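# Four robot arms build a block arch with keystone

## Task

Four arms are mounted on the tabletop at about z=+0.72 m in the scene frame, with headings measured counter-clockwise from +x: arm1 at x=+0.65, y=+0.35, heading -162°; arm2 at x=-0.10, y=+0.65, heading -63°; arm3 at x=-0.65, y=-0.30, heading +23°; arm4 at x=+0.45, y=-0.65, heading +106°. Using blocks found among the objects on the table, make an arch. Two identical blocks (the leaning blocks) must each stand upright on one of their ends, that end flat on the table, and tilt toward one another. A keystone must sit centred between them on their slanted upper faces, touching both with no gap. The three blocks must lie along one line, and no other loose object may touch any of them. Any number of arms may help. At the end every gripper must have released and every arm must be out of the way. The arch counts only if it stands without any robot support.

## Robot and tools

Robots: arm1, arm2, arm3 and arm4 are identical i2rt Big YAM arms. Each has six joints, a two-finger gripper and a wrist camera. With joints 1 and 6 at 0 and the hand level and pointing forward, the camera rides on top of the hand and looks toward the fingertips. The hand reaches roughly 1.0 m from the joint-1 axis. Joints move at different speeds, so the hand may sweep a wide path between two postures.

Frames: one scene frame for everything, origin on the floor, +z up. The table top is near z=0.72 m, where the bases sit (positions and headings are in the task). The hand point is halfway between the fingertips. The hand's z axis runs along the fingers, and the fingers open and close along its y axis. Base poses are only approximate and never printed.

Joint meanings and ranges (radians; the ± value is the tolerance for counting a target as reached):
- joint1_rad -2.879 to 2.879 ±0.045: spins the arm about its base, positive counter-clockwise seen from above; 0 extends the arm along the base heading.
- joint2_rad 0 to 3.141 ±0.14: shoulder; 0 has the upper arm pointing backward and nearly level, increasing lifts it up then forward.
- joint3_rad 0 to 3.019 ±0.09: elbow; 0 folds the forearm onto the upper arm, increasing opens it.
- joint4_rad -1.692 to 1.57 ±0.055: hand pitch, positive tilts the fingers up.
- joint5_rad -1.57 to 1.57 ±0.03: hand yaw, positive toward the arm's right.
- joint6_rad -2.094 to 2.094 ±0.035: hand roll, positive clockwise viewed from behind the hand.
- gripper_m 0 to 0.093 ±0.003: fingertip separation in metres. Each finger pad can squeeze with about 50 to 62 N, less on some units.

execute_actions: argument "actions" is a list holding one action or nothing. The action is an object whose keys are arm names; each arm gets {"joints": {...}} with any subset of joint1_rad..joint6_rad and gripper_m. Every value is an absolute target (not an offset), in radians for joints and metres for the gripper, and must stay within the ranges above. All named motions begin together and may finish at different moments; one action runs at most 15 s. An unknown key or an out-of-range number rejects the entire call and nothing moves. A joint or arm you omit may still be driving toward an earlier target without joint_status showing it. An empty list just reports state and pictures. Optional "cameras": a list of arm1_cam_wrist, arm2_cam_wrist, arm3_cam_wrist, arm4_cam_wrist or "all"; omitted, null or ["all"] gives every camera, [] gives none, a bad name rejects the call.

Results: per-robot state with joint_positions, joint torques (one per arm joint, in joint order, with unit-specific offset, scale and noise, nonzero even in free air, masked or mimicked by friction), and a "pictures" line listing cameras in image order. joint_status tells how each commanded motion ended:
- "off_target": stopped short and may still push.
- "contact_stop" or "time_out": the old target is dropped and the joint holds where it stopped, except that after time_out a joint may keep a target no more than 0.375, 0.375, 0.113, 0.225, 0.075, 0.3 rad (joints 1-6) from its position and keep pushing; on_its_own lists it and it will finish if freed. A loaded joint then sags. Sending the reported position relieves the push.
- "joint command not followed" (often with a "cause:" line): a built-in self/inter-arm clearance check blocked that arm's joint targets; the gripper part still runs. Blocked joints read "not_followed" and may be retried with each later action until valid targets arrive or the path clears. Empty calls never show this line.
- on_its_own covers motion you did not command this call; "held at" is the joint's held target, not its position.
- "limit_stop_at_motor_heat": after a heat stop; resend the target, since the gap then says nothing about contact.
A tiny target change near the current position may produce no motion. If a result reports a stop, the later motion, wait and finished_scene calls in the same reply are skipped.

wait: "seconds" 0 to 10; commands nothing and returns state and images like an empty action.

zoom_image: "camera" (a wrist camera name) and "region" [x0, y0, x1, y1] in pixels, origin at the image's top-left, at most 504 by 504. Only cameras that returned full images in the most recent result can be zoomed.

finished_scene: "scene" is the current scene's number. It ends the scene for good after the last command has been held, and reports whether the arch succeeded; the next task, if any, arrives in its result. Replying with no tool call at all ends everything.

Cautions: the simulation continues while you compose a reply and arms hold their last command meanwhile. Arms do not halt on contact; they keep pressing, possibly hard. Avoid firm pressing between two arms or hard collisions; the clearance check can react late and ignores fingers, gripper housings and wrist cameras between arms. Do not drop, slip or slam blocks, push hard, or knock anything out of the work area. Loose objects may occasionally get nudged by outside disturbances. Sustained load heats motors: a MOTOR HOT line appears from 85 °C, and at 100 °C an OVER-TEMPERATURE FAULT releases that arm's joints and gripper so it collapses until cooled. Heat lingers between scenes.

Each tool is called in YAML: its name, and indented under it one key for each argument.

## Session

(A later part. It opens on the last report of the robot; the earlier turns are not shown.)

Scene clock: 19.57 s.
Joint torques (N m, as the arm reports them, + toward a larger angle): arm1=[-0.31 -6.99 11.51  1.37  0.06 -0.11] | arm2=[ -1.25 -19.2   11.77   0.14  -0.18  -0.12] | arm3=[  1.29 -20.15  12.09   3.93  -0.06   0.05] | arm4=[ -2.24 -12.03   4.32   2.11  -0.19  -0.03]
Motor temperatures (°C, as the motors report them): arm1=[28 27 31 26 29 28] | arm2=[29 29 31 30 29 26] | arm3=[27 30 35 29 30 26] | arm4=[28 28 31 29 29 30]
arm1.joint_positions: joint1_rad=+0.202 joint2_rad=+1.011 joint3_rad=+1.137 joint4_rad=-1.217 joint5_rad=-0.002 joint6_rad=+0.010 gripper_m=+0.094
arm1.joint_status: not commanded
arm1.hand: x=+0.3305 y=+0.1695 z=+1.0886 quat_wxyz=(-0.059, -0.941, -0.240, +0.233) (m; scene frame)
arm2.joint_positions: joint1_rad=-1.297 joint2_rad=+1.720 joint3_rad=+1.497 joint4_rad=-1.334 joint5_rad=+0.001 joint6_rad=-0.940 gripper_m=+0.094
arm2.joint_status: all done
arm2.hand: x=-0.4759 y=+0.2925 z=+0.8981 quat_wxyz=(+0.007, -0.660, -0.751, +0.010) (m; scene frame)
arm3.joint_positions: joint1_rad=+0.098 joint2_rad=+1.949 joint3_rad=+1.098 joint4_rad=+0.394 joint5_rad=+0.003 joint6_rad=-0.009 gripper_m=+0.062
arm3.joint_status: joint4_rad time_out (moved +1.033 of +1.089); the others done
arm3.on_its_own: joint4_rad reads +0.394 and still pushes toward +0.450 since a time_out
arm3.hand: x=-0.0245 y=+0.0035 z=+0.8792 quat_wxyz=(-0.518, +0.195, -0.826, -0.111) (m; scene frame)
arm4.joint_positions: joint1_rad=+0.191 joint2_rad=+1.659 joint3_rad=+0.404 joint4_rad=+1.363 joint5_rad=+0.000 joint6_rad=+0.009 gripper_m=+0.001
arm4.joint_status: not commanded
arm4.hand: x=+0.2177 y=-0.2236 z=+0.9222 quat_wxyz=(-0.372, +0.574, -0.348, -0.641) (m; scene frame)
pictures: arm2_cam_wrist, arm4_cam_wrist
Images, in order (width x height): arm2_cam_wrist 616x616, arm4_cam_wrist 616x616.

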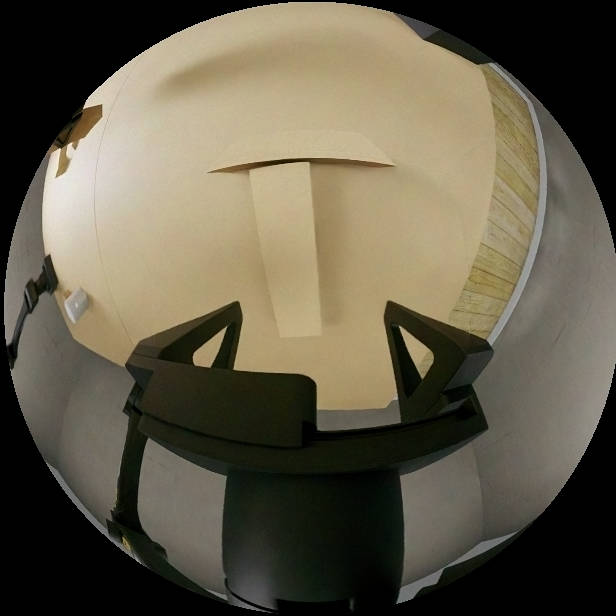

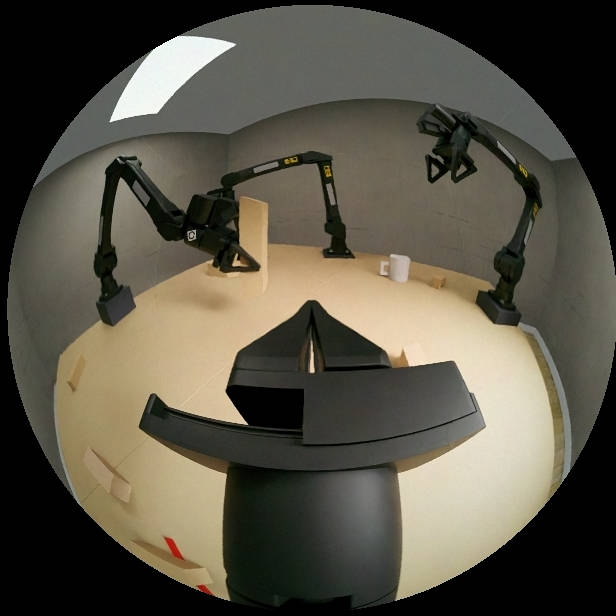

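execute_actions:
  actions:
    - {"arm2":{"joints":{"joint1_rad":-1.272,"joint2_rad":1.672,"joint3_rad":1.43,"joint4_rad":-1.32,"joint6_rad":-1.01}},"arm3":{"joints":{"joint4_rad":0.1}}}
  cameras: ["arm2_cam_wrist","arm4_cam_wrist"]

Scene clock: 21.70 s.
Joint torques (N m, as the arm reports them, + toward a larger angle): arm1=[-0.49 -6.96 11.48  1.31  0.05 -0.11] | arm2=[ -0.86 -18.29   9.28   0.78  -0.19  -0.14] | arm3=[  2.22 -21.05  11.71   1.17  -0.05   0.16] | arm4=[ -2.3  -11.65   4.4    2.05  -0.21  -0.04]
Motor temperatures (°C, as the motors report them): arm1=[28 27 31 26 29 28] | arm2=[29 30 31 30 29 26] | arm3=[27 30 35 29 30 26] | arm4=[28 28 31 29 29 30]
arm1.joint_positions: joint1_rad=+0.202 joint2_rad=+1.011 joint3_rad=+1.137 joint4_rad=-1.217 joint5_rad=-0.002 joint6_rad=+0.010 gripper_m=+0.094
arm1.joint_status: not commanded
arm1.hand: x=+0.3305 y=+0.1695 z=+1.0886 quat_wxyz=(-0.059, -0.941, -0.240, +0.233) (m; scene frame)
arm2.joint_positions: joint1_rad=-1.278 joint2_rad=+1.681 joint3_rad=+1.432 joint4_rad=-1.327 joint5_rad=+0.001 joint6_rad=-0.998 gripper_m=+0.094
arm2.joint_status: all done
arm2.hand: x=-0.4538 y=+0.3004 z=+0.8926 quat_wxyz=(+0.007, -0.630, -0.776, +0.000) (m; scene frame)
arm3.joint_positions: joint1_rad=+0.098 joint2_rad=+1.949 joint3_rad=+1.098 joint4_rad=+0.103 joint5_rad=+0.003 joint6_rad=-0.009 gripper_m=+0.062
arm3.joint_status: all done
arm3.hand: x=-0.0606 y=-0.0146 z=+0.8206 quat_wxyz=(-0.392, +0.210, -0.892, -0.082) (m; scene frame)
arm4.joint_positions: joint1_rad=+0.191 joint2_rad=+1.659 joint3_rad=+0.404 joint4_rad=+1.363 joint5_rad=+0.000 joint6_rad=+0.009 gripper_m=+0.001
arm4.joint_status: not commanded
arm4.hand: x=+0.2177 y=-0.2236 z=+0.9222 quat_wxyz=(-0.372, +0.574, -0.348, -0.641) (m; scene frame)
pictures: arm2_cam_wrist, arm4_cam_wrist
Images, in order (width x height): arm2_cam_wrist 616x616, arm4_cam_wrist 616x616.

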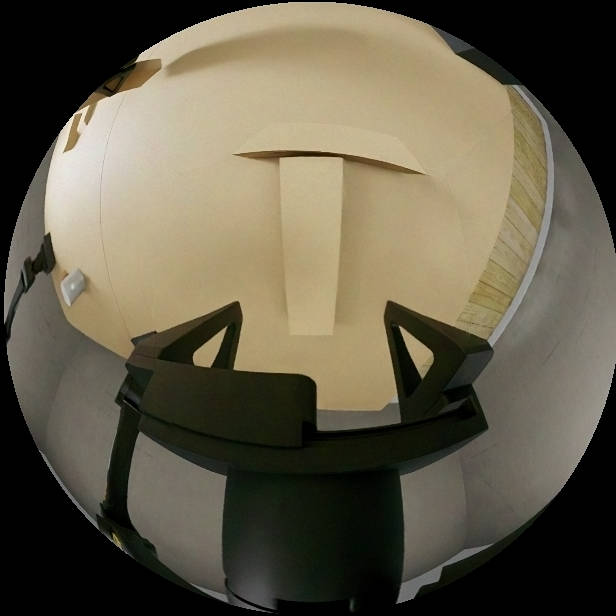

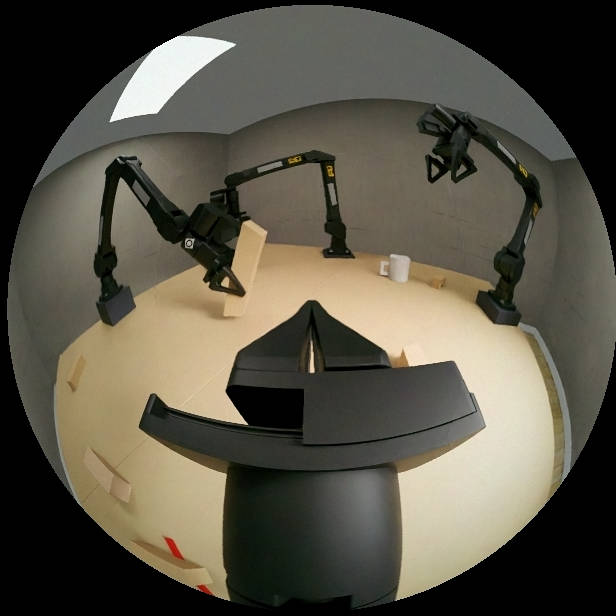

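Arm2 is aligned; descend and grip.

execute_actions:
  actions:
    - {"arm2":{"joints":{"joint2_rad":1.81,"joint3_rad":1.22,"joint4_rad":-0.96}}}
  cameras: ["arm2_cam_wrist"]

execute_actions:
  actions:
    - {"arm2":{"joints":{"gripper_m":0.05}}}
  cameras: ["arm4_cam_wrist"]

zoom_image:
  camera: "arm4_cam_wrist"
  region: [170, 190, 330, 350]

Scene clock: 23.00 s.
Joint torques (N m, as the arm reports them, + toward a larger angle): arm1=[-0.27 -6.85 11.5   1.34  0.06 -0.11] | arm2=[ -1.12 -18.56   9.25   0.91  -0.24  -0.13] | arm3=[  1.63 -20.35  11.9    1.59  -0.04   0.09] | arm4=[ -2.25 -12.13   4.17   2.29  -0.23  -0.05]
Motor temperatures (°C, as the motors report them): arm1=[28 27 31 26 29 28] | arm2=[29 30 31 30 29 26] | arm3=[27 30 36 29 30 26] | arm4=[28 28 30 29 29 30]
arm1.joint_positions: joint1_rad=+0.202 joint2_rad=+1.011 joint3_rad=+1.137 joint4_rad=-1.217 joint5_rad=-0.002 joint6_rad=+0.010 gripper_m=+0.094
arm1.joint_status: not commanded
arm1.hand: x=+0.3305 y=+0.1695 z=+1.0886 quat_wxyz=(-0.059, -0.941, -0.240, +0.233) (m; scene frame)
arm2.joint_positions: joint1_rad=-1.278 joint2_rad=+1.815 joint3_rad=+1.205 joint4_rad=-0.971 joint5_rad=+0.002 joint6_rad=-0.999 gripper_m=+0.094
arm2.joint_status: all done
arm2.hand: x=-0.4488 y=+0.3080 z=+0.7501 quat_wxyz=(+0.007, -0.630, -0.777, -0.002) (m; scene frame)
arm3.joint_positions: joint1_rad=+0.098 joint2_rad=+1.949 joint3_rad=+1.098 joint4_rad=+0.103 joint5_rad=+0.003 joint6_rad=-0.009 gripper_m=+0.062
arm3.joint_status: not commanded
arm3.hand: x=-0.0606 y=-0.0146 z=+0.8206 quat_wxyz=(-0.392, +0.210, -0.892, -0.082) (m; scene frame)
arm4.joint_positions: joint1_rad=+0.191 joint2_rad=+1.659 joint3_rad=+0.404 joint4_rad=+1.363 joint5_rad=+0.000 joint6_rad=+0.009 gripper_m=+0.001
arm4.joint_status: not commanded
arm4.hand: x=+0.2177 y=-0.2236 z=+0.9222 quat_wxyz=(-0.372, +0.574, -0.348, -0.641) (m; scene frame)
pictures: arm2_cam_wrist
Images, in order (width x height): arm2_cam_wrist 616x616.

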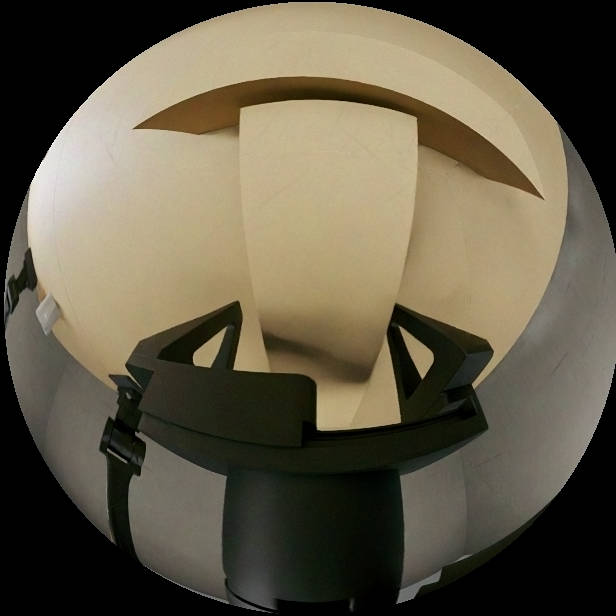

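Scene clock: 23.57 s.
Joint torques (N m, as the arm reports them, + toward a larger angle): arm1=[-0.34 -7.   11.54  1.34  0.05 -0.11] | arm2=[ -1.15 -18.5    9.18   0.75  -0.28  -0.12] | arm3=[  1.91 -20.28  11.81   1.35   0.     0.1 ] | arm4=[ -2.03 -11.96   4.35   2.11  -0.17  -0.04]
Motor temperatures (°C, as the motors report them): arm1=[28 27 31 26 29 28] | arm2=[29 30 31 30 29 26] | arm3=[27 30 36 29 30 26] | arm4=[28 28 30 29 29 30]
arm1.joint_positions: joint1_rad=+0.202 joint2_rad=+1.011 joint3_rad=+1.137 joint4_rad=-1.217 joint5_rad=-0.002 joint6_rad=+0.010 gripper_m=+0.094
arm1.joint_status: not commanded
arm1.hand: x=+0.3305 y=+0.1695 z=+1.0886 quat_wxyz=(-0.059, -0.941, -0.240, +0.233) (m; scene frame)
arm2.joint_positions: joint1_rad=-1.278 joint2_rad=+1.815 joint3_rad=+1.205 joint4_rad=-0.966 joint5_rad=+0.003 joint6_rad=-1.000 gripper_m=+0.060
arm2.joint_status: gripper_m off_target (ended at +0.060, target +0.050)
arm2.hand: x=-0.4496 y=+0.3072 z=+0.7501 quat_wxyz=(+0.008, -0.630, -0.777, +0.000) (m; scene frame)
arm3.joint_positions: joint1_rad=+0.098 joint2_rad=+1.949 joint3_rad=+1.098 joint4_rad=+0.103 joint5_rad=+0.003 joint6_rad=-0.009 gripper_m=+0.062
arm3.joint_status: not commanded
arm3.hand: x=-0.0606 y=-0.0146 z=+0.8206 quat_wxyz=(-0.392, +0.210, -0.892, -0.082) (m; scene frame)
arm4.joint_positions: joint1_rad=+0.191 joint2_rad=+1.659 joint3_rad=+0.404 joint4_rad=+1.363 joint5_rad=+0.000 joint6_rad=+0.009 gripper_m=+0.001
arm4.joint_status: not commanded
arm4.hand: x=+0.2177 y=-0.2236 z=+0.9222 quat_wxyz=(-0.372, +0.574, -0.348, -0.641) (m; scene frame)
pictures: arm4_cam_wrist
Images, in order (width x height): arm4_cam_wrist 616x616.

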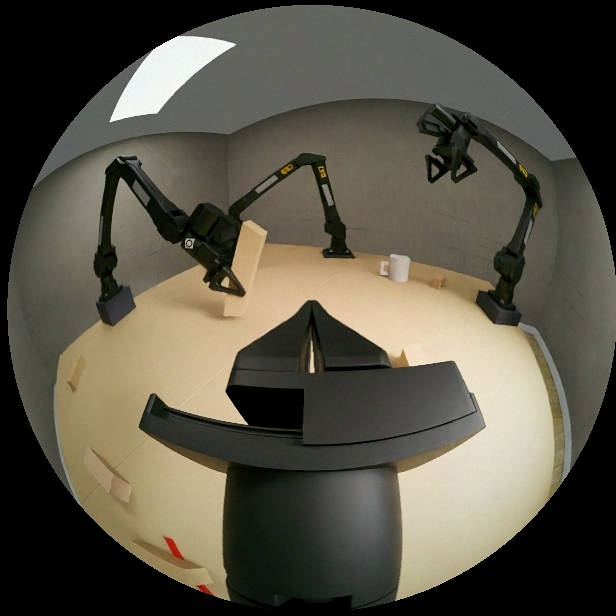

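Region (170, 190, 330, 350) of arm4_cam_wrist's 616x616 image, scaled by 3.150, with more detail than that image has.

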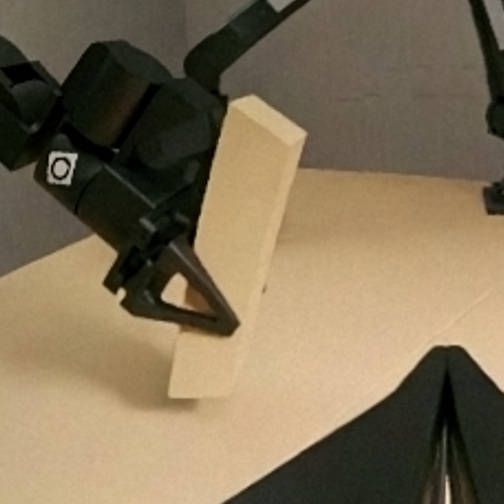

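execute_actions:
  actions:
    - {"arm2":{"joints":{"joint2_rad":1.335,"joint3_rad":1.37,"joint4_rad":-1.56}},"arm3":{"joints":{"joint1_rad":0.125,"joint2_rad":2.075,"joint3_rad":1.285,"joint4_rad":0.12}},"arm1":{"joints":{"joint1_rad":0.7}}}
  cameras: ["arm4_cam_wrist"]

zoom_image:
  camera: "arm4_cam_wrist"
  region: [180, 170, 360, 350]

Scene clock: 26.40 s.
Joint torques (N m, as the arm reports them, + toward a larger angle): arm1=[ 0.09 -7.03 11.5   1.36  0.01 -0.1 ] | arm2=[ -1.11 -12.47  12.47   0.27  -0.24  -0.12] | arm3=[  2.54 -18.01  11.83   2.21   0.03   0.04] | arm4=[ -2.2  -11.74   4.23   2.12  -0.21  -0.04]
Motor temperatures (°C, as the motors report them): arm1=[28 27 31 26 29 28] | arm2=[29 30 31 30 29 26] | arm3=[27 30 36 29 30 26] | arm4=[28 29 30 29 29 30]
arm1.joint_positions: joint1_rad=+0.697 joint2_rad=+1.011 joint3_rad=+1.137 joint4_rad=-1.217 joint5_rad=+0.000 joint6_rad=+0.008 gripper_m=+0.094
arm1.joint_status: all done
arm1.hand: x=+0.4543 y=+0.0373 z=+1.0872 quat_wxyz=(-0.112, -0.853, -0.463, +0.211) (m; scene frame)
arm2.joint_positions: joint1_rad=-1.278 joint2_rad=+1.342 joint3_rad=+1.336 joint4_rad=-1.554 joint5_rad=+0.002 joint6_rad=-1.000 gripper_m=+0.060
arm2.joint_status: all done
arm2.hand: x=-0.3720 y=+0.3795 z=+0.9990 quat_wxyz=(+0.008, -0.630, -0.777, +0.008) (m; scene frame)
arm3.joint_positions: joint1_rad=+0.115 joint2_rad=+2.079 joint3_rad=+1.235 joint4_rad=+0.106 joint5_rad=+0.002 joint6_rad=-0.006 gripper_m=+0.062
arm3.joint_status: all done
arm3.hand: x=-0.0256 y=+0.0155 z=+0.7956 quat_wxyz=(-0.396, +0.216, -0.888, -0.088) (m; scene frame)
arm4.joint_positions: joint1_rad=+0.191 joint2_rad=+1.659 joint3_rad=+0.404 joint4_rad=+1.363 joint5_rad=+0.000 joint6_rad=+0.009 gripper_m=+0.001
arm4.joint_status: not commanded
arm4.hand: x=+0.2177 y=-0.2236 z=+0.9222 quat_wxyz=(-0.372, +0.574, -0.348, -0.641) (m; scene frame)
pictures: arm4_cam_wrist
Images, in order (width x height): arm4_cam_wrist 616x616.

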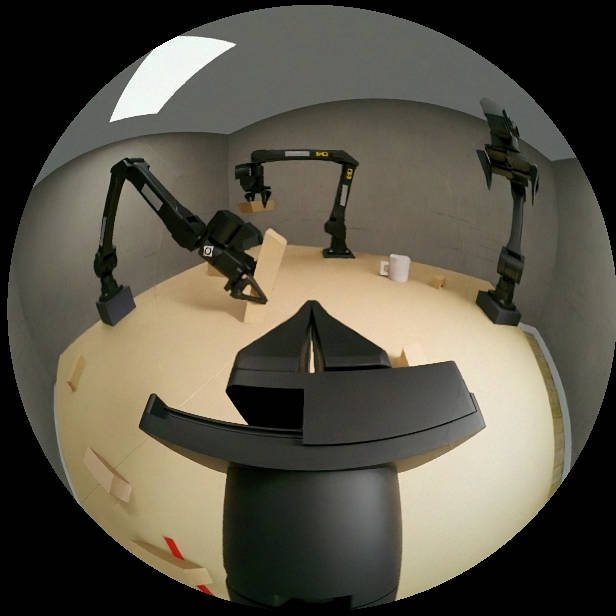

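Region (180, 170, 360, 350) of arm4_cam_wrist's 616x616 image, scaled by 2.800, with more detail than that image has.

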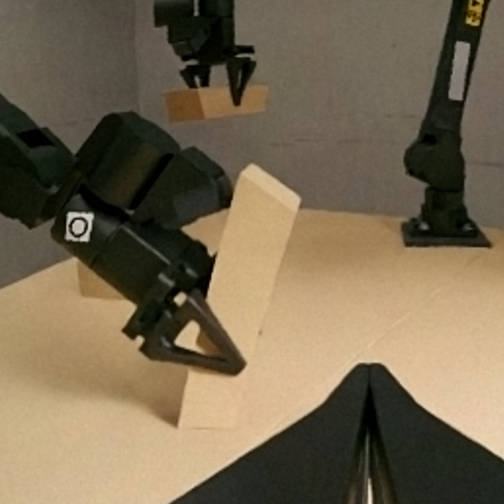

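execute_actions:
  actions:
    - {"arm2":{"joints":{"joint1_rad":0.2,"joint6_rad":-1.365}},"arm3":{"joints":{"joint2_rad":2.1}}}
  cameras: ["arm4_cam_wrist","arm2_cam_wrist"]

Scene clock: 28.33 s.
Joint torques (N m, as the arm reports them, + toward a larger angle): arm1=[ 0.11 -7.   11.48  1.27  0.01 -0.09] | arm2=[ -2.   -12.53  12.42   0.18  -0.08  -0.14] | arm3=[  2.   -17.14  11.74   2.17  -0.06   0.07] | arm4=[ -2.45 -11.51   4.22   2.13  -0.17  -0.04]
Motor temperatures (°C, as the motors report them): arm1=[28 27 32 26 29 28] | arm2=[29 30 31 30 29 26] | arm3=[27 30 36 29 30 26] | arm4=[28 29 30 29 29 30]
arm1.joint_positions: joint1_rad=+0.697 joint2_rad=+1.011 joint3_rad=+1.137 joint4_rad=-1.217 joint5_rad=+0.000 joint6_rad=+0.008 gripper_m=+0.094
arm1.joint_status: not commanded
arm1.hand: x=+0.4543 y=+0.0373 z=+1.0872 quat_wxyz=(-0.112, -0.853, -0.463, +0.211) (m; scene frame)
arm2.joint_positions: joint1_rad=+0.203 joint2_rad=+1.343 joint3_rad=+1.336 joint4_rad=-1.554 joint5_rad=-0.002 joint6_rad=-1.354 gripper_m=+0.060
arm2.joint_status: all done
arm2.hand: x=+0.1496 y=+0.3526 z=+0.9920 quat_wxyz=(+0.003, +0.235, -0.972, +0.001) (m; scene frame)
arm3.joint_positions: joint1_rad=+0.115 joint2_rad=+2.080 joint3_rad=+1.235 joint4_rad=+0.106 joint5_rad=+0.002 joint6_rad=-0.006 gripper_m=+0.062
arm3.joint_status: all done
arm3.hand: x=-0.0258 y=+0.0154 z=+0.7945 quat_wxyz=(-0.396, +0.216, -0.888, -0.087) (m; scene frame)
arm4.joint_positions: joint1_rad=+0.191 joint2_rad=+1.659 joint3_rad=+0.404 joint4_rad=+1.363 joint5_rad=+0.000 joint6_rad=+0.009 gripper_m=+0.001
arm4.joint_status: not commanded
arm4.hand: x=+0.2177 y=-0.2236 z=+0.9222 quat_wxyz=(-0.372, +0.574, -0.348, -0.641) (m; scene frame)
pictures: arm2_cam_wrist, arm4_cam_wrist
Images, in order (width x height): arm2_cam_wrist 616x616, arm4_cam_wrist 616x616.

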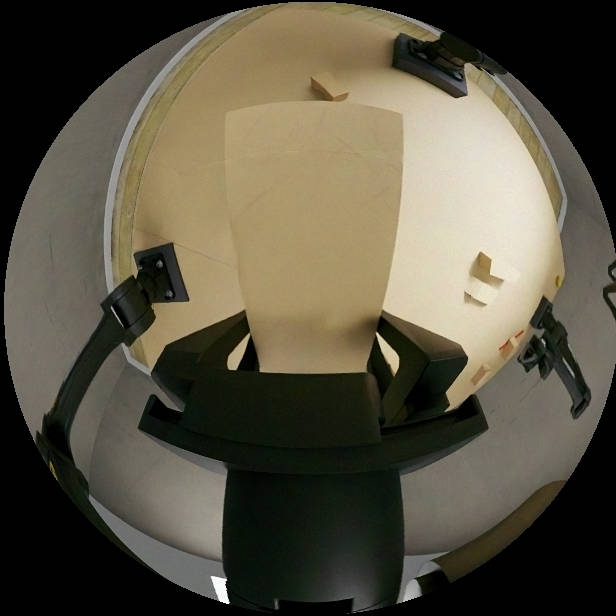

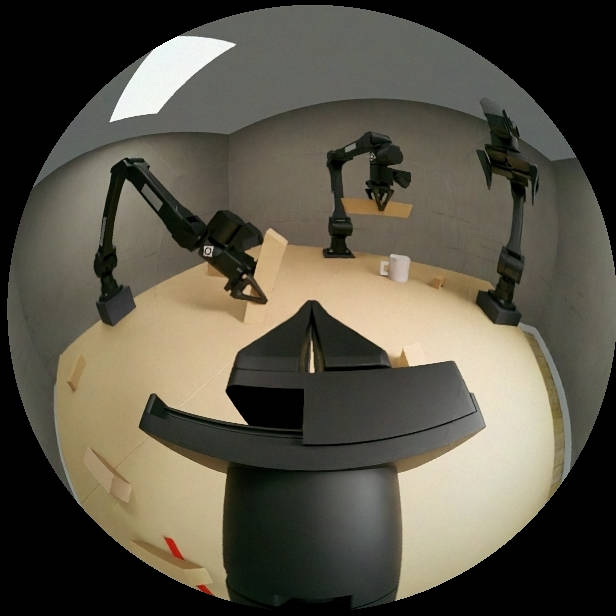

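execute_actions:
  actions:
    - {"arm2":{"joints":{"joint2_rad":1.995,"joint3_rad":1.82,"joint4_rad":-1.33}}}
  cameras: []

execute_actions:
  actions:
    - {"arm2":{"joints":{"joint2_rad":2.075,"joint3_rad":1.647,"joint4_rad":-1.11}}}
  cameras: ["arm4_cam_wrist","arm2_cam_wrist"]

Scene clock: 30.70 s.
Joint torques (N m, as the arm reports them, + toward a larger angle): arm1=[ 0.17 -7.04 11.48  1.32  0.02 -0.1 ] | arm2=[ -1.98 -28.21  14.06   0.29  -0.08  -0.13] | arm3=[  1.73 -16.49  11.81   1.94  -0.03   0.1 ] | arm4=[ -2.4  -11.9    4.29   2.18  -0.21  -0.04]
Motor temperatures (°C, as the motors report them): arm1=[28 27 32 26 29 28] | arm2=[29 30 32 30 29 26] | arm3=[27 30 36 29 30 26] | arm4=[28 29 30 29 29 30]
arm1.joint_positions: joint1_rad=+0.697 joint2_rad=+1.011 joint3_rad=+1.137 joint4_rad=-1.217 joint5_rad=+0.000 joint6_rad=+0.008 gripper_m=+0.094
arm1.joint_status: not commanded
arm1.hand: x=+0.4543 y=+0.0373 z=+1.0872 quat_wxyz=(-0.112, -0.853, -0.463, +0.211) (m; scene frame)
arm2.joint_positions: joint1_rad=+0.203 joint2_rad=+2.043 joint3_rad=+1.758 joint4_rad=-1.329 joint5_rad=-0.002 joint6_rad=-1.355 gripper_m=+0.060
arm2.joint_status: all done
arm2.hand: x=+0.2897 y=+0.1807 z=+0.8066 quat_wxyz=(+0.014, +0.235, -0.972, -0.023) (m; scene frame)
arm3.joint_positions: joint1_rad=+0.115 joint2_rad=+2.080 joint3_rad=+1.235 joint4_rad=+0.106 joint5_rad=+0.002 joint6_rad=-0.006 gripper_m=+0.062
arm3.joint_status: not commanded
arm3.hand: x=-0.0258 y=+0.0154 z=+0.7945 quat_wxyz=(-0.396, +0.216, -0.888, -0.087) (m; scene frame)
arm4.joint_positions: joint1_rad=+0.191 joint2_rad=+1.659 joint3_rad=+0.404 joint4_rad=+1.363 joint5_rad=+0.000 joint6_rad=+0.009 gripper_m=+0.001
arm4.joint_status: not commanded
arm4.hand: x=+0.2177 y=-0.2236 z=+0.9222 quat_wxyz=(-0.372, +0.574, -0.348, -0.641) (m; scene frame)
pictures: none
No camera images: the call's "cameras" was empty. Leave "cameras" out to get every camera's image.

Scene clock: 31.60 s.
Joint torques (N m, as the arm reports them, + toward a larger angle): arm1=[ 0.21 -6.99 11.54  1.33  0.01 -0.1 ] | arm2=[ -1.89 -22.39   9.41   1.33  -0.17  -0.11] | arm3=[  1.79 -16.67  11.73   2.06  -0.01   0.08] | arm4=[ -2.07 -11.25   4.34   2.15  -0.16  -0.06]
Motor temperatures (°C, as the motors report them): arm1=[28 27 32 26 29 28] | arm2=[29 30 32 30 29 26] | arm3=[27 30 36 29 30 26] | arm4=[28 29 30 29 29 30]
arm1.joint_positions: joint1_rad=+0.697 joint2_rad=+1.011 joint3_rad=+1.137 joint4_rad=-1.217 joint5_rad=+0.000 joint6_rad=+0.008 gripper_m=+0.094
arm1.joint_status: not commanded
arm1.hand: x=+0.4543 y=+0.0373 z=+1.0872 quat_wxyz=(-0.112, -0.853, -0.463, +0.211) (m; scene frame)
arm2.joint_positions: joint1_rad=+0.203 joint2_rad=+2.063 joint3_rad=+1.639 joint4_rad=-1.131 joint5_rad=+0.000 joint6_rad=-1.356 gripper_m=+0.060
arm2.joint_status: all done
arm2.hand: x=+0.2901 y=+0.1789 z=+0.7521 quat_wxyz=(+0.002, +0.235, -0.972, +0.004) (m; scene frame)
arm3.joint_positions: joint1_rad=+0.115 joint2_rad=+2.080 joint3_rad=+1.235 joint4_rad=+0.106 joint5_rad=+0.002 joint6_rad=-0.006 gripper_m=+0.062
arm3.joint_status: not commanded
arm3.hand: x=-0.0258 y=+0.0154 z=+0.7945 quat_wxyz=(-0.396, +0.216, -0.888, -0.087) (m; scene frame)
arm4.joint_positions: joint1_rad=+0.191 joint2_rad=+1.659 joint3_rad=+0.404 joint4_rad=+1.363 joint5_rad=+0.000 joint6_rad=+0.009 gripper_m=+0.001
arm4.joint_status: not commanded
arm4.hand: x=+0.2177 y=-0.2236 z=+0.9222 quat_wxyz=(-0.372, +0.574, -0.348, -0.641) (m; scene frame)
pictures: arm2_cam_wrist, arm4_cam_wrist
Images, in order (width x height): arm2_cam_wrist 616x616, arm4_cam_wrist 616x616.

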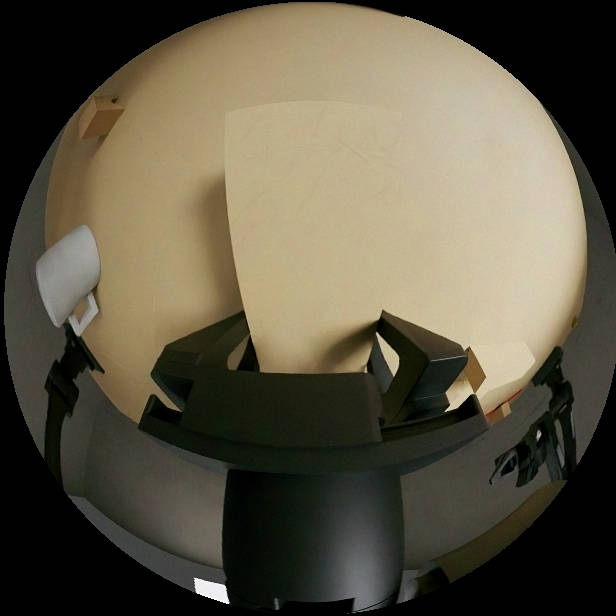

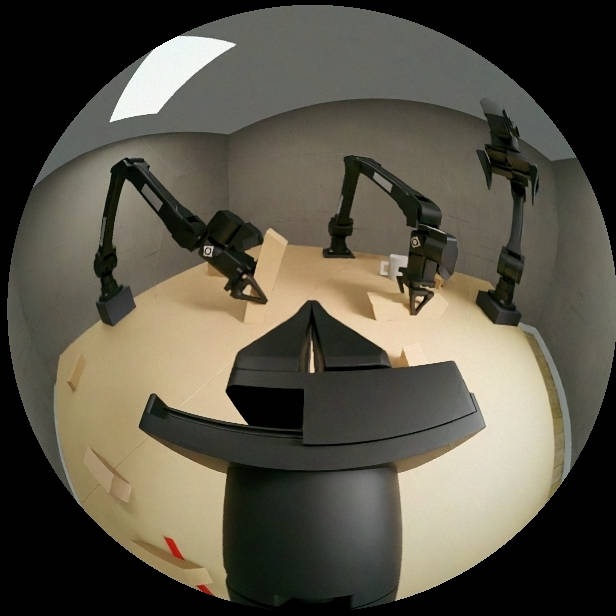

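execute_actions:
  actions:
    - {"arm2":{"joints":{"gripper_m":0.093}}}
  cameras: []

execute_actions:
  actions:
    - {"arm2":{"joints":{"joint2_rad":1.93,"joint3_rad":1.8,"joint4_rad":-1.4}}}
  cameras: []

execute_actions:
  actions:
    - {"arm2":{"joints":{"joint2_rad":1.335,"joint3_rad":1.34,"joint4_rad":-1.56}}}
  cameras: ["arm4_cam_wrist"]

Scene clock: 32.37 s.
Joint torques (N m, as the arm reports them, + toward a larger angle): arm1=[ 0.15 -6.89 11.5   1.29  0.02 -0.09] | arm2=[ -1.87 -22.45   9.45   0.91  -0.18  -0.12] | arm3=[  1.57 -16.07  11.58   2.25  -0.05   0.07] | arm4=[ -2.31 -11.47   4.28   2.09  -0.18  -0.06]
Motor temperatures (°C, as the motors report them): arm1=[28 27 32 26 29 28] | arm2=[29 30 32 30 29 26] | arm3=[27 30 36 29 30 26] | arm4=[28 29 30 29 29 30]
arm1.joint_positions: joint1_rad=+0.697 joint2_rad=+1.011 joint3_rad=+1.137 joint4_rad=-1.217 joint5_rad=+0.000 joint6_rad=+0.008 gripper_m=+0.094
arm1.joint_status: not commanded
arm1.hand: x=+0.4543 y=+0.0373 z=+1.0872 quat_wxyz=(-0.112, -0.853, -0.463, +0.211) (m; scene frame)
arm2.joint_positions: joint1_rad=+0.203 joint2_rad=+2.063 joint3_rad=+1.639 joint4_rad=-1.121 joint5_rad=+0.000 joint6_rad=-1.356 gripper_m=+0.093
arm2.joint_status: all done
arm2.hand: x=+0.2917 y=+0.1771 z=+0.7521 quat_wxyz=(+0.000, +0.235, -0.972, +0.008) (m; scene frame)
arm3.joint_positions: joint1_rad=+0.115 joint2_rad=+2.080 joint3_rad=+1.235 joint4_rad=+0.106 joint5_rad=+0.002 joint6_rad=-0.006 gripper_m=+0.062
arm3.joint_status: not commanded
arm3.hand: x=-0.0258 y=+0.0154 z=+0.7945 quat_wxyz=(-0.396, +0.216, -0.888, -0.087) (m; scene frame)
arm4.joint_positions: joint1_rad=+0.191 joint2_rad=+1.659 joint3_rad=+0.404 joint4_rad=+1.363 joint5_rad=+0.000 joint6_rad=+0.009 gripper_m=+0.001
arm4.joint_status: not commanded
arm4.hand: x=+0.2177 y=-0.2236 z=+0.9222 quat_wxyz=(-0.372, +0.574, -0.348, -0.641) (m; scene frame)
pictures: none
No camera images: the call's "cameras" was empty. Leave "cameras" out to get every camera's image.

Scene clock: 33.47 s.
Joint torques (N m, as the arm reports them, + toward a larger angle): arm1=[ 0.2  -6.95 11.48  1.33  0.02 -0.11] | arm2=[ -1.85 -19.48  11.35   0.11  -0.17  -0.12] | arm3=[  1.37 -16.07  11.81   2.17  -0.02   0.07] | arm4=[ -2.73 -11.16   4.36   2.12  -0.23  -0.04]
Motor temperatures (°C, as the motors report them): arm1=[28 27 32 26 29 28] | arm2=[29 30 32 30 29 26] | arm3=[27 30 37 29 30 26] | arm4=[28 29 30 29 29 30]
arm1.joint_positions: joint1_rad=+0.697 joint2_rad=+1.011 joint3_rad=+1.137 joint4_rad=-1.217 joint5_rad=+0.000 joint6_rad=+0.008 gripper_m=+0.094
arm1.joint_status: not commanded
arm1.hand: x=+0.4543 y=+0.0373 z=+1.0872 quat_wxyz=(-0.112, -0.853, -0.463, +0.211) (m; scene frame)
arm2.joint_positions: joint1_rad=+0.203 joint2_rad=+1.899 joint3_rad=+1.779 joint4_rad=-1.390 joint5_rad=+0.000 joint6_rad=-1.356 gripper_m=+0.093
arm2.joint_status: all done
arm2.hand: x=+0.2852 y=+0.1866 z=+0.8990 quat_wxyz=(-0.007, +0.235, -0.972, +0.024) (m; scene frame)
arm3.joint_positions: joint1_rad=+0.115 joint2_rad=+2.080 joint3_rad=+1.235 joint4_rad=+0.106 joint5_rad=+0.002 joint6_rad=-0.006 gripper_m=+0.062
arm3.joint_status: not commanded
arm3.hand: x=-0.0258 y=+0.0154 z=+0.7945 quat_wxyz=(-0.396, +0.216, -0.888, -0.087) (m; scene frame)
arm4.joint_positions: joint1_rad=+0.191 joint2_rad=+1.659 joint3_rad=+0.404 joint4_rad=+1.363 joint5_rad=+0.000 joint6_rad=+0.009 gripper_m=+0.001
arm4.joint_status: not commanded
arm4.hand: x=+0.2177 y=-0.2236 z=+0.9222 quat_wxyz=(-0.372, +0.574, -0.348, -0.641) (m; scene frame)
pictures: none
No camera images: the call's "cameras" was empty. Leave "cameras" out to get every camera's image.

Scene clock: 34.93 s.
Joint torques (N m, as the arm reports them, + toward a larger angle): arm1=[ 0.27 -6.9  11.47  1.33  0.01 -0.1 ] | arm2=[-1.83 -9.4   9.6   0.25 -0.17 -0.12] | arm3=[  2.47 -16.57  11.51   2.22  -0.03   0.08] | arm4=[ -2.54 -11.82   4.41   2.17  -0.18  -0.05]
Motor temperatures (°C, as the motors report them): arm1=[28 27 32 26 29 28] | arm2=[29 30 32 30 29 26] | arm3=[27 30 37 29 30 26] | arm4=[28 29 30 29 29 30]
arm1.joint_positions: joint1_rad=+0.697 joint2_rad=+1.011 joint3_rad=+1.137 joint4_rad=-1.217 joint5_rad=+0.000 joint6_rad=+0.008 gripper_m=+0.094
arm1.joint_status: not commanded
arm1.hand: x=+0.4543 y=+0.0373 z=+1.0872 quat_wxyz=(-0.112, -0.853, -0.463, +0.211) (m; scene frame)
arm2.joint_positions: joint1_rad=+0.203 joint2_rad=+1.313 joint3_rad=+1.343 joint4_rad=-1.554 joint5_rad=+0.000 joint6_rad=-1.356 gripper_m=+0.093
arm2.joint_status: all done
arm2.hand: x=+0.1477 y=+0.3545 z=+1.0055 quat_wxyz=(-0.004, +0.235, -0.972, +0.017) (m; scene frame)
arm3.joint_positions: joint1_rad=+0.115 joint2_rad=+2.080 joint3_rad=+1.235 joint4_rad=+0.106 joint5_rad=+0.002 joint6_rad=-0.006 gripper_m=+0.062
arm3.joint_status: not commanded
arm3.hand: x=-0.0258 y=+0.0154 z=+0.7945 quat_wxyz=(-0.396, +0.216, -0.888, -0.087) (m; scene frame)
arm4.joint_positions: joint1_rad=+0.191 joint2_rad=+1.659 joint3_rad=+0.404 joint4_rad=+1.363 joint5_rad=+0.000 joint6_rad=+0.009 gripper_m=+0.001
arm4.joint_status: not commanded
arm4.hand: x=+0.2177 y=-0.2236 z=+0.9222 quat_wxyz=(-0.372, +0.574, -0.348, -0.641) (m; scene frame)
pictures: arm4_cam_wrist
Images, in order (width x height): arm4_cam_wrist 616x616.

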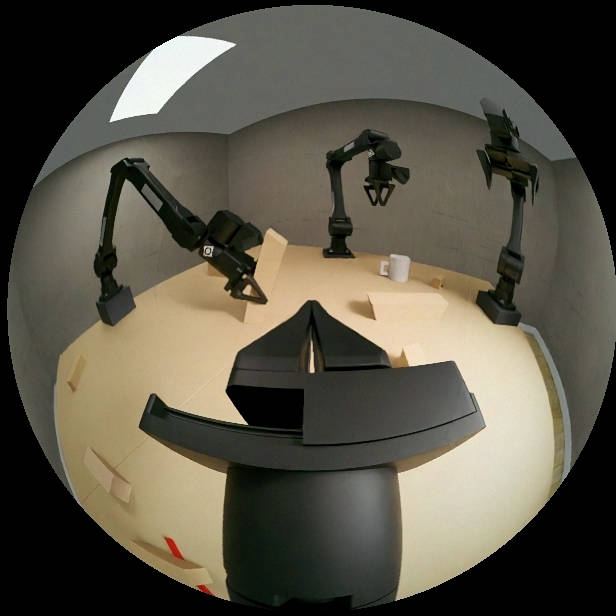

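execute_actions:
  actions:
    - {"arm2":{"joints":{"joint1_rad":-1.111,"joint6_rad":0.825}},"arm1":{"joints":{"joint1_rad":0.145,"joint2_rad":1.47,"joint3_rad":1.037,"joint4_rad":-1.11}}}
  cameras: ["arm1_cam_wrist"]

execute_actions:
  actions:
    - {"arm2":{"joints":{"joint2_rad":1.92,"joint3_rad":1.745,"joint4_rad":-1.32}},"arm1":{"joints":{"joint2_rad":1.745,"joint3_rad":0.885,"joint4_rad":-0.69}}}
  cameras: ["arm1_cam_wrist","arm2_cam_wrist"]

Scene clock: 38.00 s.
Joint torques (N m, as the arm reports them, + toward a larger angle): arm1=[  0.33 -12.07   9.35   0.15   0.01  -0.09] | arm2=[ -1.59 -10.06   9.65   0.35   0.02   0.13] | arm3=[  2.45 -16.53  11.71   2.14  -0.03   0.05] | arm4=[ -2.6  -11.71   4.29   2.11  -0.22  -0.04]
Motor temperatures (°C, as the motors report them): arm1=[28 27 32 26 29 28] | arm2=[29 30 32 30 29 26] | arm3=[27 30 37 29 30 26] | arm4=[28 29 30 29 29 30]
arm1.joint_positions: joint1_rad=+0.141 joint2_rad=+1.477 joint3_rad=+1.029 joint4_rad=-1.119 joint5_rad=+0.000 joint6_rad=+0.008 gripper_m=+0.094
arm1.joint_status: all done
arm1.hand: x=+0.2926 y=+0.1785 z=+0.8744 quat_wxyz=(+0.002, -0.976, -0.217, +0.005) (m; scene frame)
arm2.joint_positions: joint1_rad=-1.112 joint2_rad=+1.321 joint3_rad=+1.343 joint4_rad=-1.554 joint5_rad=+0.000 joint6_rad=+0.813 gripper_m=+0.093
arm2.joint_status: all done
arm2.hand: x=-0.3223 y=+0.3388 z=+1.0084 quat_wxyz=(-0.012, -0.998, -0.066, +0.019) (m; scene frame)
arm3.joint_positions: joint1_rad=+0.115 joint2_rad=+2.080 joint3_rad=+1.235 joint4_rad=+0.106 joint5_rad=+0.002 joint6_rad=-0.006 gripper_m=+0.062
arm3.joint_status: not commanded
arm3.hand: x=-0.0258 y=+0.0154 z=+0.7945 quat_wxyz=(-0.396, +0.216, -0.888, -0.087) (m; scene frame)
arm4.joint_positions: joint1_rad=+0.191 joint2_rad=+1.659 joint3_rad=+0.404 joint4_rad=+1.363 joint5_rad=+0.000 joint6_rad=+0.009 gripper_m=+0.001
arm4.joint_status: not commanded
arm4.hand: x=+0.2177 y=-0.2236 z=+0.9222 quat_wxyz=(-0.372, +0.574, -0.348, -0.641) (m; scene frame)
pictures: arm1_cam_wrist
Images, in order (width x height): arm1_cam_wrist 616x616.

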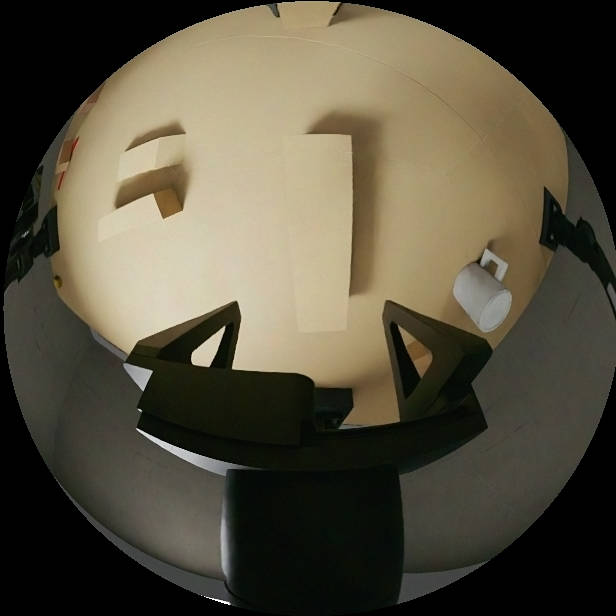

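Scene clock: 39.37 s.
Joint torques (N m, as the arm reports them, + toward a larger angle): arm1=[  0.78 -11.62   6.48   1.11   0.25   0.03] | arm2=[ -1.6  -22.62  12.81   0.73   0.02   0.11] | arm3=[  1.81 -16.58  11.69   2.07  -0.04   0.11] | arm4=[ -2.07 -11.62   4.33   2.07  -0.2   -0.07]
Motor temperatures (°C, as the motors report them): arm1=[28 27 32 26 29 28] | arm2=[29 30 32 30 29 26] | arm3=[27 31 37 29 30 26] | arm4=[28 29 30 29 29 30]
arm1.joint_positions: joint1_rad=+0.137 joint2_rad=+1.728 joint3_rad=+0.883 joint4_rad=-0.722 joint5_rad=-0.007 joint6_rad=-0.004 gripper_m=+0.094
arm1.joint_status: all done
arm1.hand: x=+0.2880 y=+0.1775 z=+0.7339 quat_wxyz=(-0.001, -0.975, -0.221, +0.005) (m; scene frame)
arm2.joint_positions: joint1_rad=-1.112 joint2_rad=+1.927 joint3_rad=+1.704 joint4_rad=-1.324 joint5_rad=+0.000 joint6_rad=+0.814 gripper_m=+0.093
arm2.joint_status: all done
arm2.hand: x=-0.4475 y=+0.1685 z=+0.8641 quat_wxyz=(-0.007, -0.998, -0.066, +0.014) (m; scene frame)
arm3.joint_positions: joint1_rad=+0.115 joint2_rad=+2.080 joint3_rad=+1.235 joint4_rad=+0.106 joint5_rad=+0.002 joint6_rad=-0.006 gripper_m=+0.062
arm3.joint_status: not commanded
arm3.hand: x=-0.0258 y=+0.0154 z=+0.7945 quat_wxyz=(-0.396, +0.216, -0.888, -0.087) (m; scene frame)
arm4.joint_positions: joint1_rad=+0.191 joint2_rad=+1.659 joint3_rad=+0.404 joint4_rad=+1.363 joint5_rad=+0.000 joint6_rad=+0.009 gripper_m=+0.001
arm4.joint_status: not commanded
arm4.hand: x=+0.2177 y=-0.2236 z=+0.9222 quat_wxyz=(-0.372, +0.574, -0.348, -0.641) (m; scene frame)
pictures: arm1_cam_wrist, arm2_cam_wrist
Images, in order (width x height): arm1_cam_wrist 616x616, arm2_cam_wrist 616x616.

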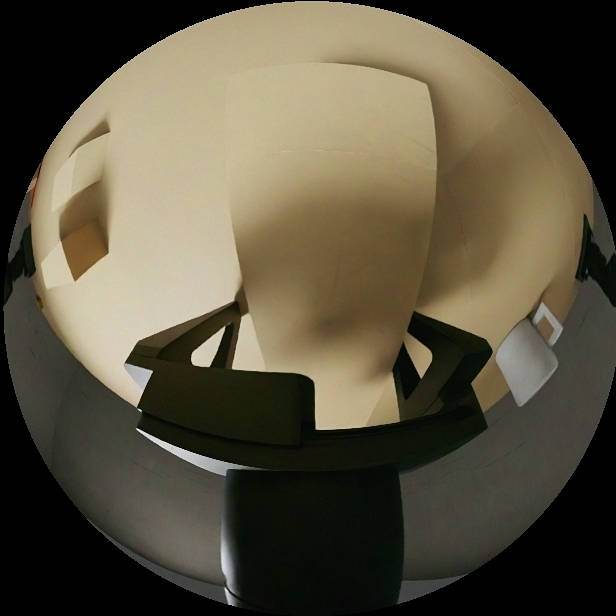

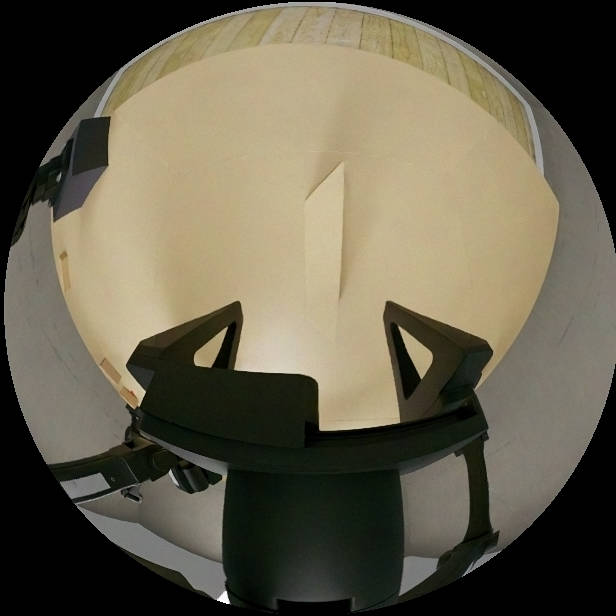

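execute_actions:
  actions:
    - {"arm1":{"joints":{"joint2_rad":1.69}}}
  cameras: ["arm2_cam_wrist"]

execute_actions:
  actions:
    - {"arm1":{"joints":{"gripper_m":0.05}}}
  cameras: ["arm2_cam_wrist"]

zoom_image:
  camera: "arm2_cam_wrist"
  region: [220, 140, 420, 380]

Scene clock: 40.30 s.
Joint torques (N m, as the arm reports them, + toward a larger angle): arm1=[  0.56 -14.75   6.73   0.42   0.11   0.03] | arm2=[ -1.72 -22.91  12.76   0.67   0.01   0.1 ] | arm3=[  2.11 -15.83  11.59   2.04  -0.02   0.08] | arm4=[ -2.14 -11.96   4.46   2.12  -0.2   -0.06]
Motor temperatures (°C, as the motors report them): arm1=[28 27 31 26 29 28] | arm2=[29 30 32 30 29 26] | arm3=[27 31 37 29 30 26] | arm4=[28 29 30 29 29 30]
arm1.joint_positions: joint1_rad=+0.137 joint2_rad=+1.709 joint3_rad=+0.883 joint4_rad=-0.703 joint5_rad=-0.003 joint6_rad=-0.004 gripper_m=+0.094
arm1.joint_status: all done
arm1.hand: x=+0.2808 y=+0.1748 z=+0.7416 quat_wxyz=(-0.004, -0.975, -0.221, +0.024) (m; scene frame)
arm2.joint_positions: joint1_rad=-1.112 joint2_rad=+1.927 joint3_rad=+1.704 joint4_rad=-1.324 joint5_rad=+0.000 joint6_rad=+0.814 gripper_m=+0.093
arm2.joint_status: not commanded
arm2.hand: x=-0.4475 y=+0.1685 z=+0.8641 quat_wxyz=(-0.007, -0.998, -0.066, +0.014) (m; scene frame)
arm3.joint_positions: joint1_rad=+0.115 joint2_rad=+2.080 joint3_rad=+1.235 joint4_rad=+0.106 joint5_rad=+0.002 joint6_rad=-0.006 gripper_m=+0.062
arm3.joint_status: not commanded
arm3.hand: x=-0.0258 y=+0.0154 z=+0.7945 quat_wxyz=(-0.396, +0.216, -0.888, -0.087) (m; scene frame)
arm4.joint_positions: joint1_rad=+0.191 joint2_rad=+1.659 joint3_rad=+0.404 joint4_rad=+1.363 joint5_rad=+0.000 joint6_rad=+0.009 gripper_m=+0.001
arm4.joint_status: not commanded
arm4.hand: x=+0.2177 y=-0.2236 z=+0.9222 quat_wxyz=(-0.372, +0.574, -0.348, -0.641) (m; scene frame)
pictures: arm2_cam_wrist
Images, in order (width x height): arm2_cam_wrist 616x616.

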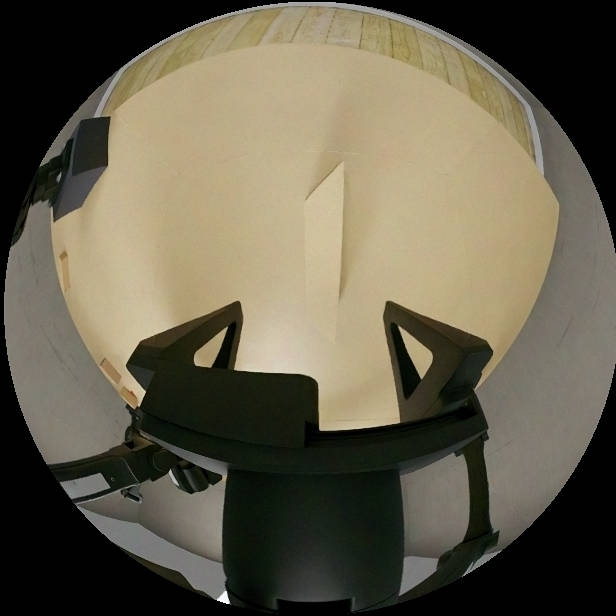

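Scene clock: 40.87 s.
Joint torques (N m, as the arm reports them, + toward a larger angle): arm1=[  0.57 -14.61   6.72   0.39  -0.05   0.02] | arm2=[ -1.68 -22.72  12.76   0.68   0.01   0.11] | arm3=[  1.76 -16.17  11.52   1.98  -0.08   0.06] | arm4=[ -1.97 -11.26   4.38   2.08  -0.21  -0.06]
Motor temperatures (°C, as the motors report them): arm1=[28 27 31 26 29 28] | arm2=[29 30 32 30 29 26] | arm3=[27 31 37 29 30 26] | arm4=[28 29 30 29 29 30]
arm1.joint_positions: joint1_rad=+0.138 joint2_rad=+1.709 joint3_rad=+0.883 joint4_rad=-0.703 joint5_rad=+0.001 joint6_rad=-0.003 gripper_m=+0.060
arm1.joint_status: gripper_m off_target (ended at +0.060, target +0.050)
arm1.hand: x=+0.2806 y=+0.1749 z=+0.7416 quat_wxyz=(-0.002, -0.975, -0.221, +0.024) (m; scene frame)
arm2.joint_positions: joint1_rad=-1.112 joint2_rad=+1.927 joint3_rad=+1.704 joint4_rad=-1.324 joint5_rad=+0.000 joint6_rad=+0.814 gripper_m=+0.093
arm2.joint_status: not commanded
arm2.hand: x=-0.4475 y=+0.1685 z=+0.8641 quat_wxyz=(-0.007, -0.998, -0.066, +0.014) (m; scene frame)
arm3.joint_positions: joint1_rad=+0.115 joint2_rad=+2.080 joint3_rad=+1.235 joint4_rad=+0.106 joint5_rad=+0.002 joint6_rad=-0.006 gripper_m=+0.062
arm3.joint_status: not commanded
arm3.hand: x=-0.0258 y=+0.0154 z=+0.7945 quat_wxyz=(-0.396, +0.216, -0.888, -0.087) (m; scene frame)
arm4.joint_positions: joint1_rad=+0.191 joint2_rad=+1.659 joint3_rad=+0.404 joint4_rad=+1.363 joint5_rad=+0.000 joint6_rad=+0.009 gripper_m=+0.001
arm4.joint_status: not commanded
arm4.hand: x=+0.2177 y=-0.2236 z=+0.9222 quat_wxyz=(-0.372, +0.574, -0.348, -0.641) (m; scene frame)
pictures: arm2_cam_wrist
Images, in order (width x height): arm2_cam_wrist 616x616.

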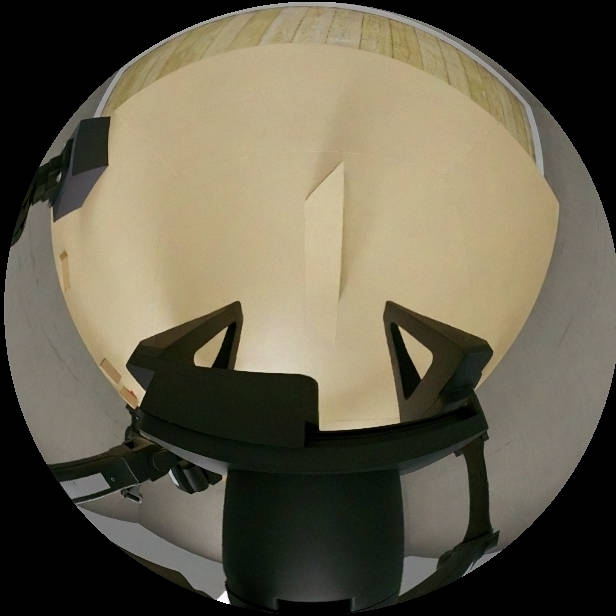

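Region (220, 140, 420, 380) of arm2_cam_wrist's 616x616 image, scaled by 2.100, with more detail than that image has.

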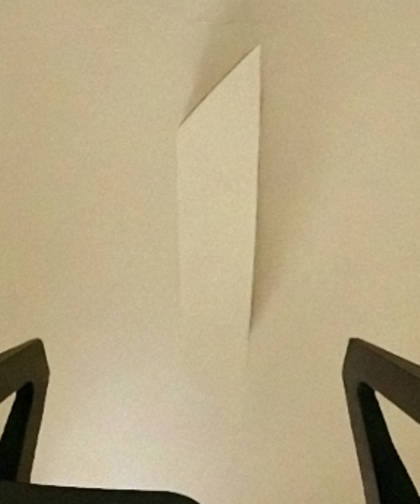

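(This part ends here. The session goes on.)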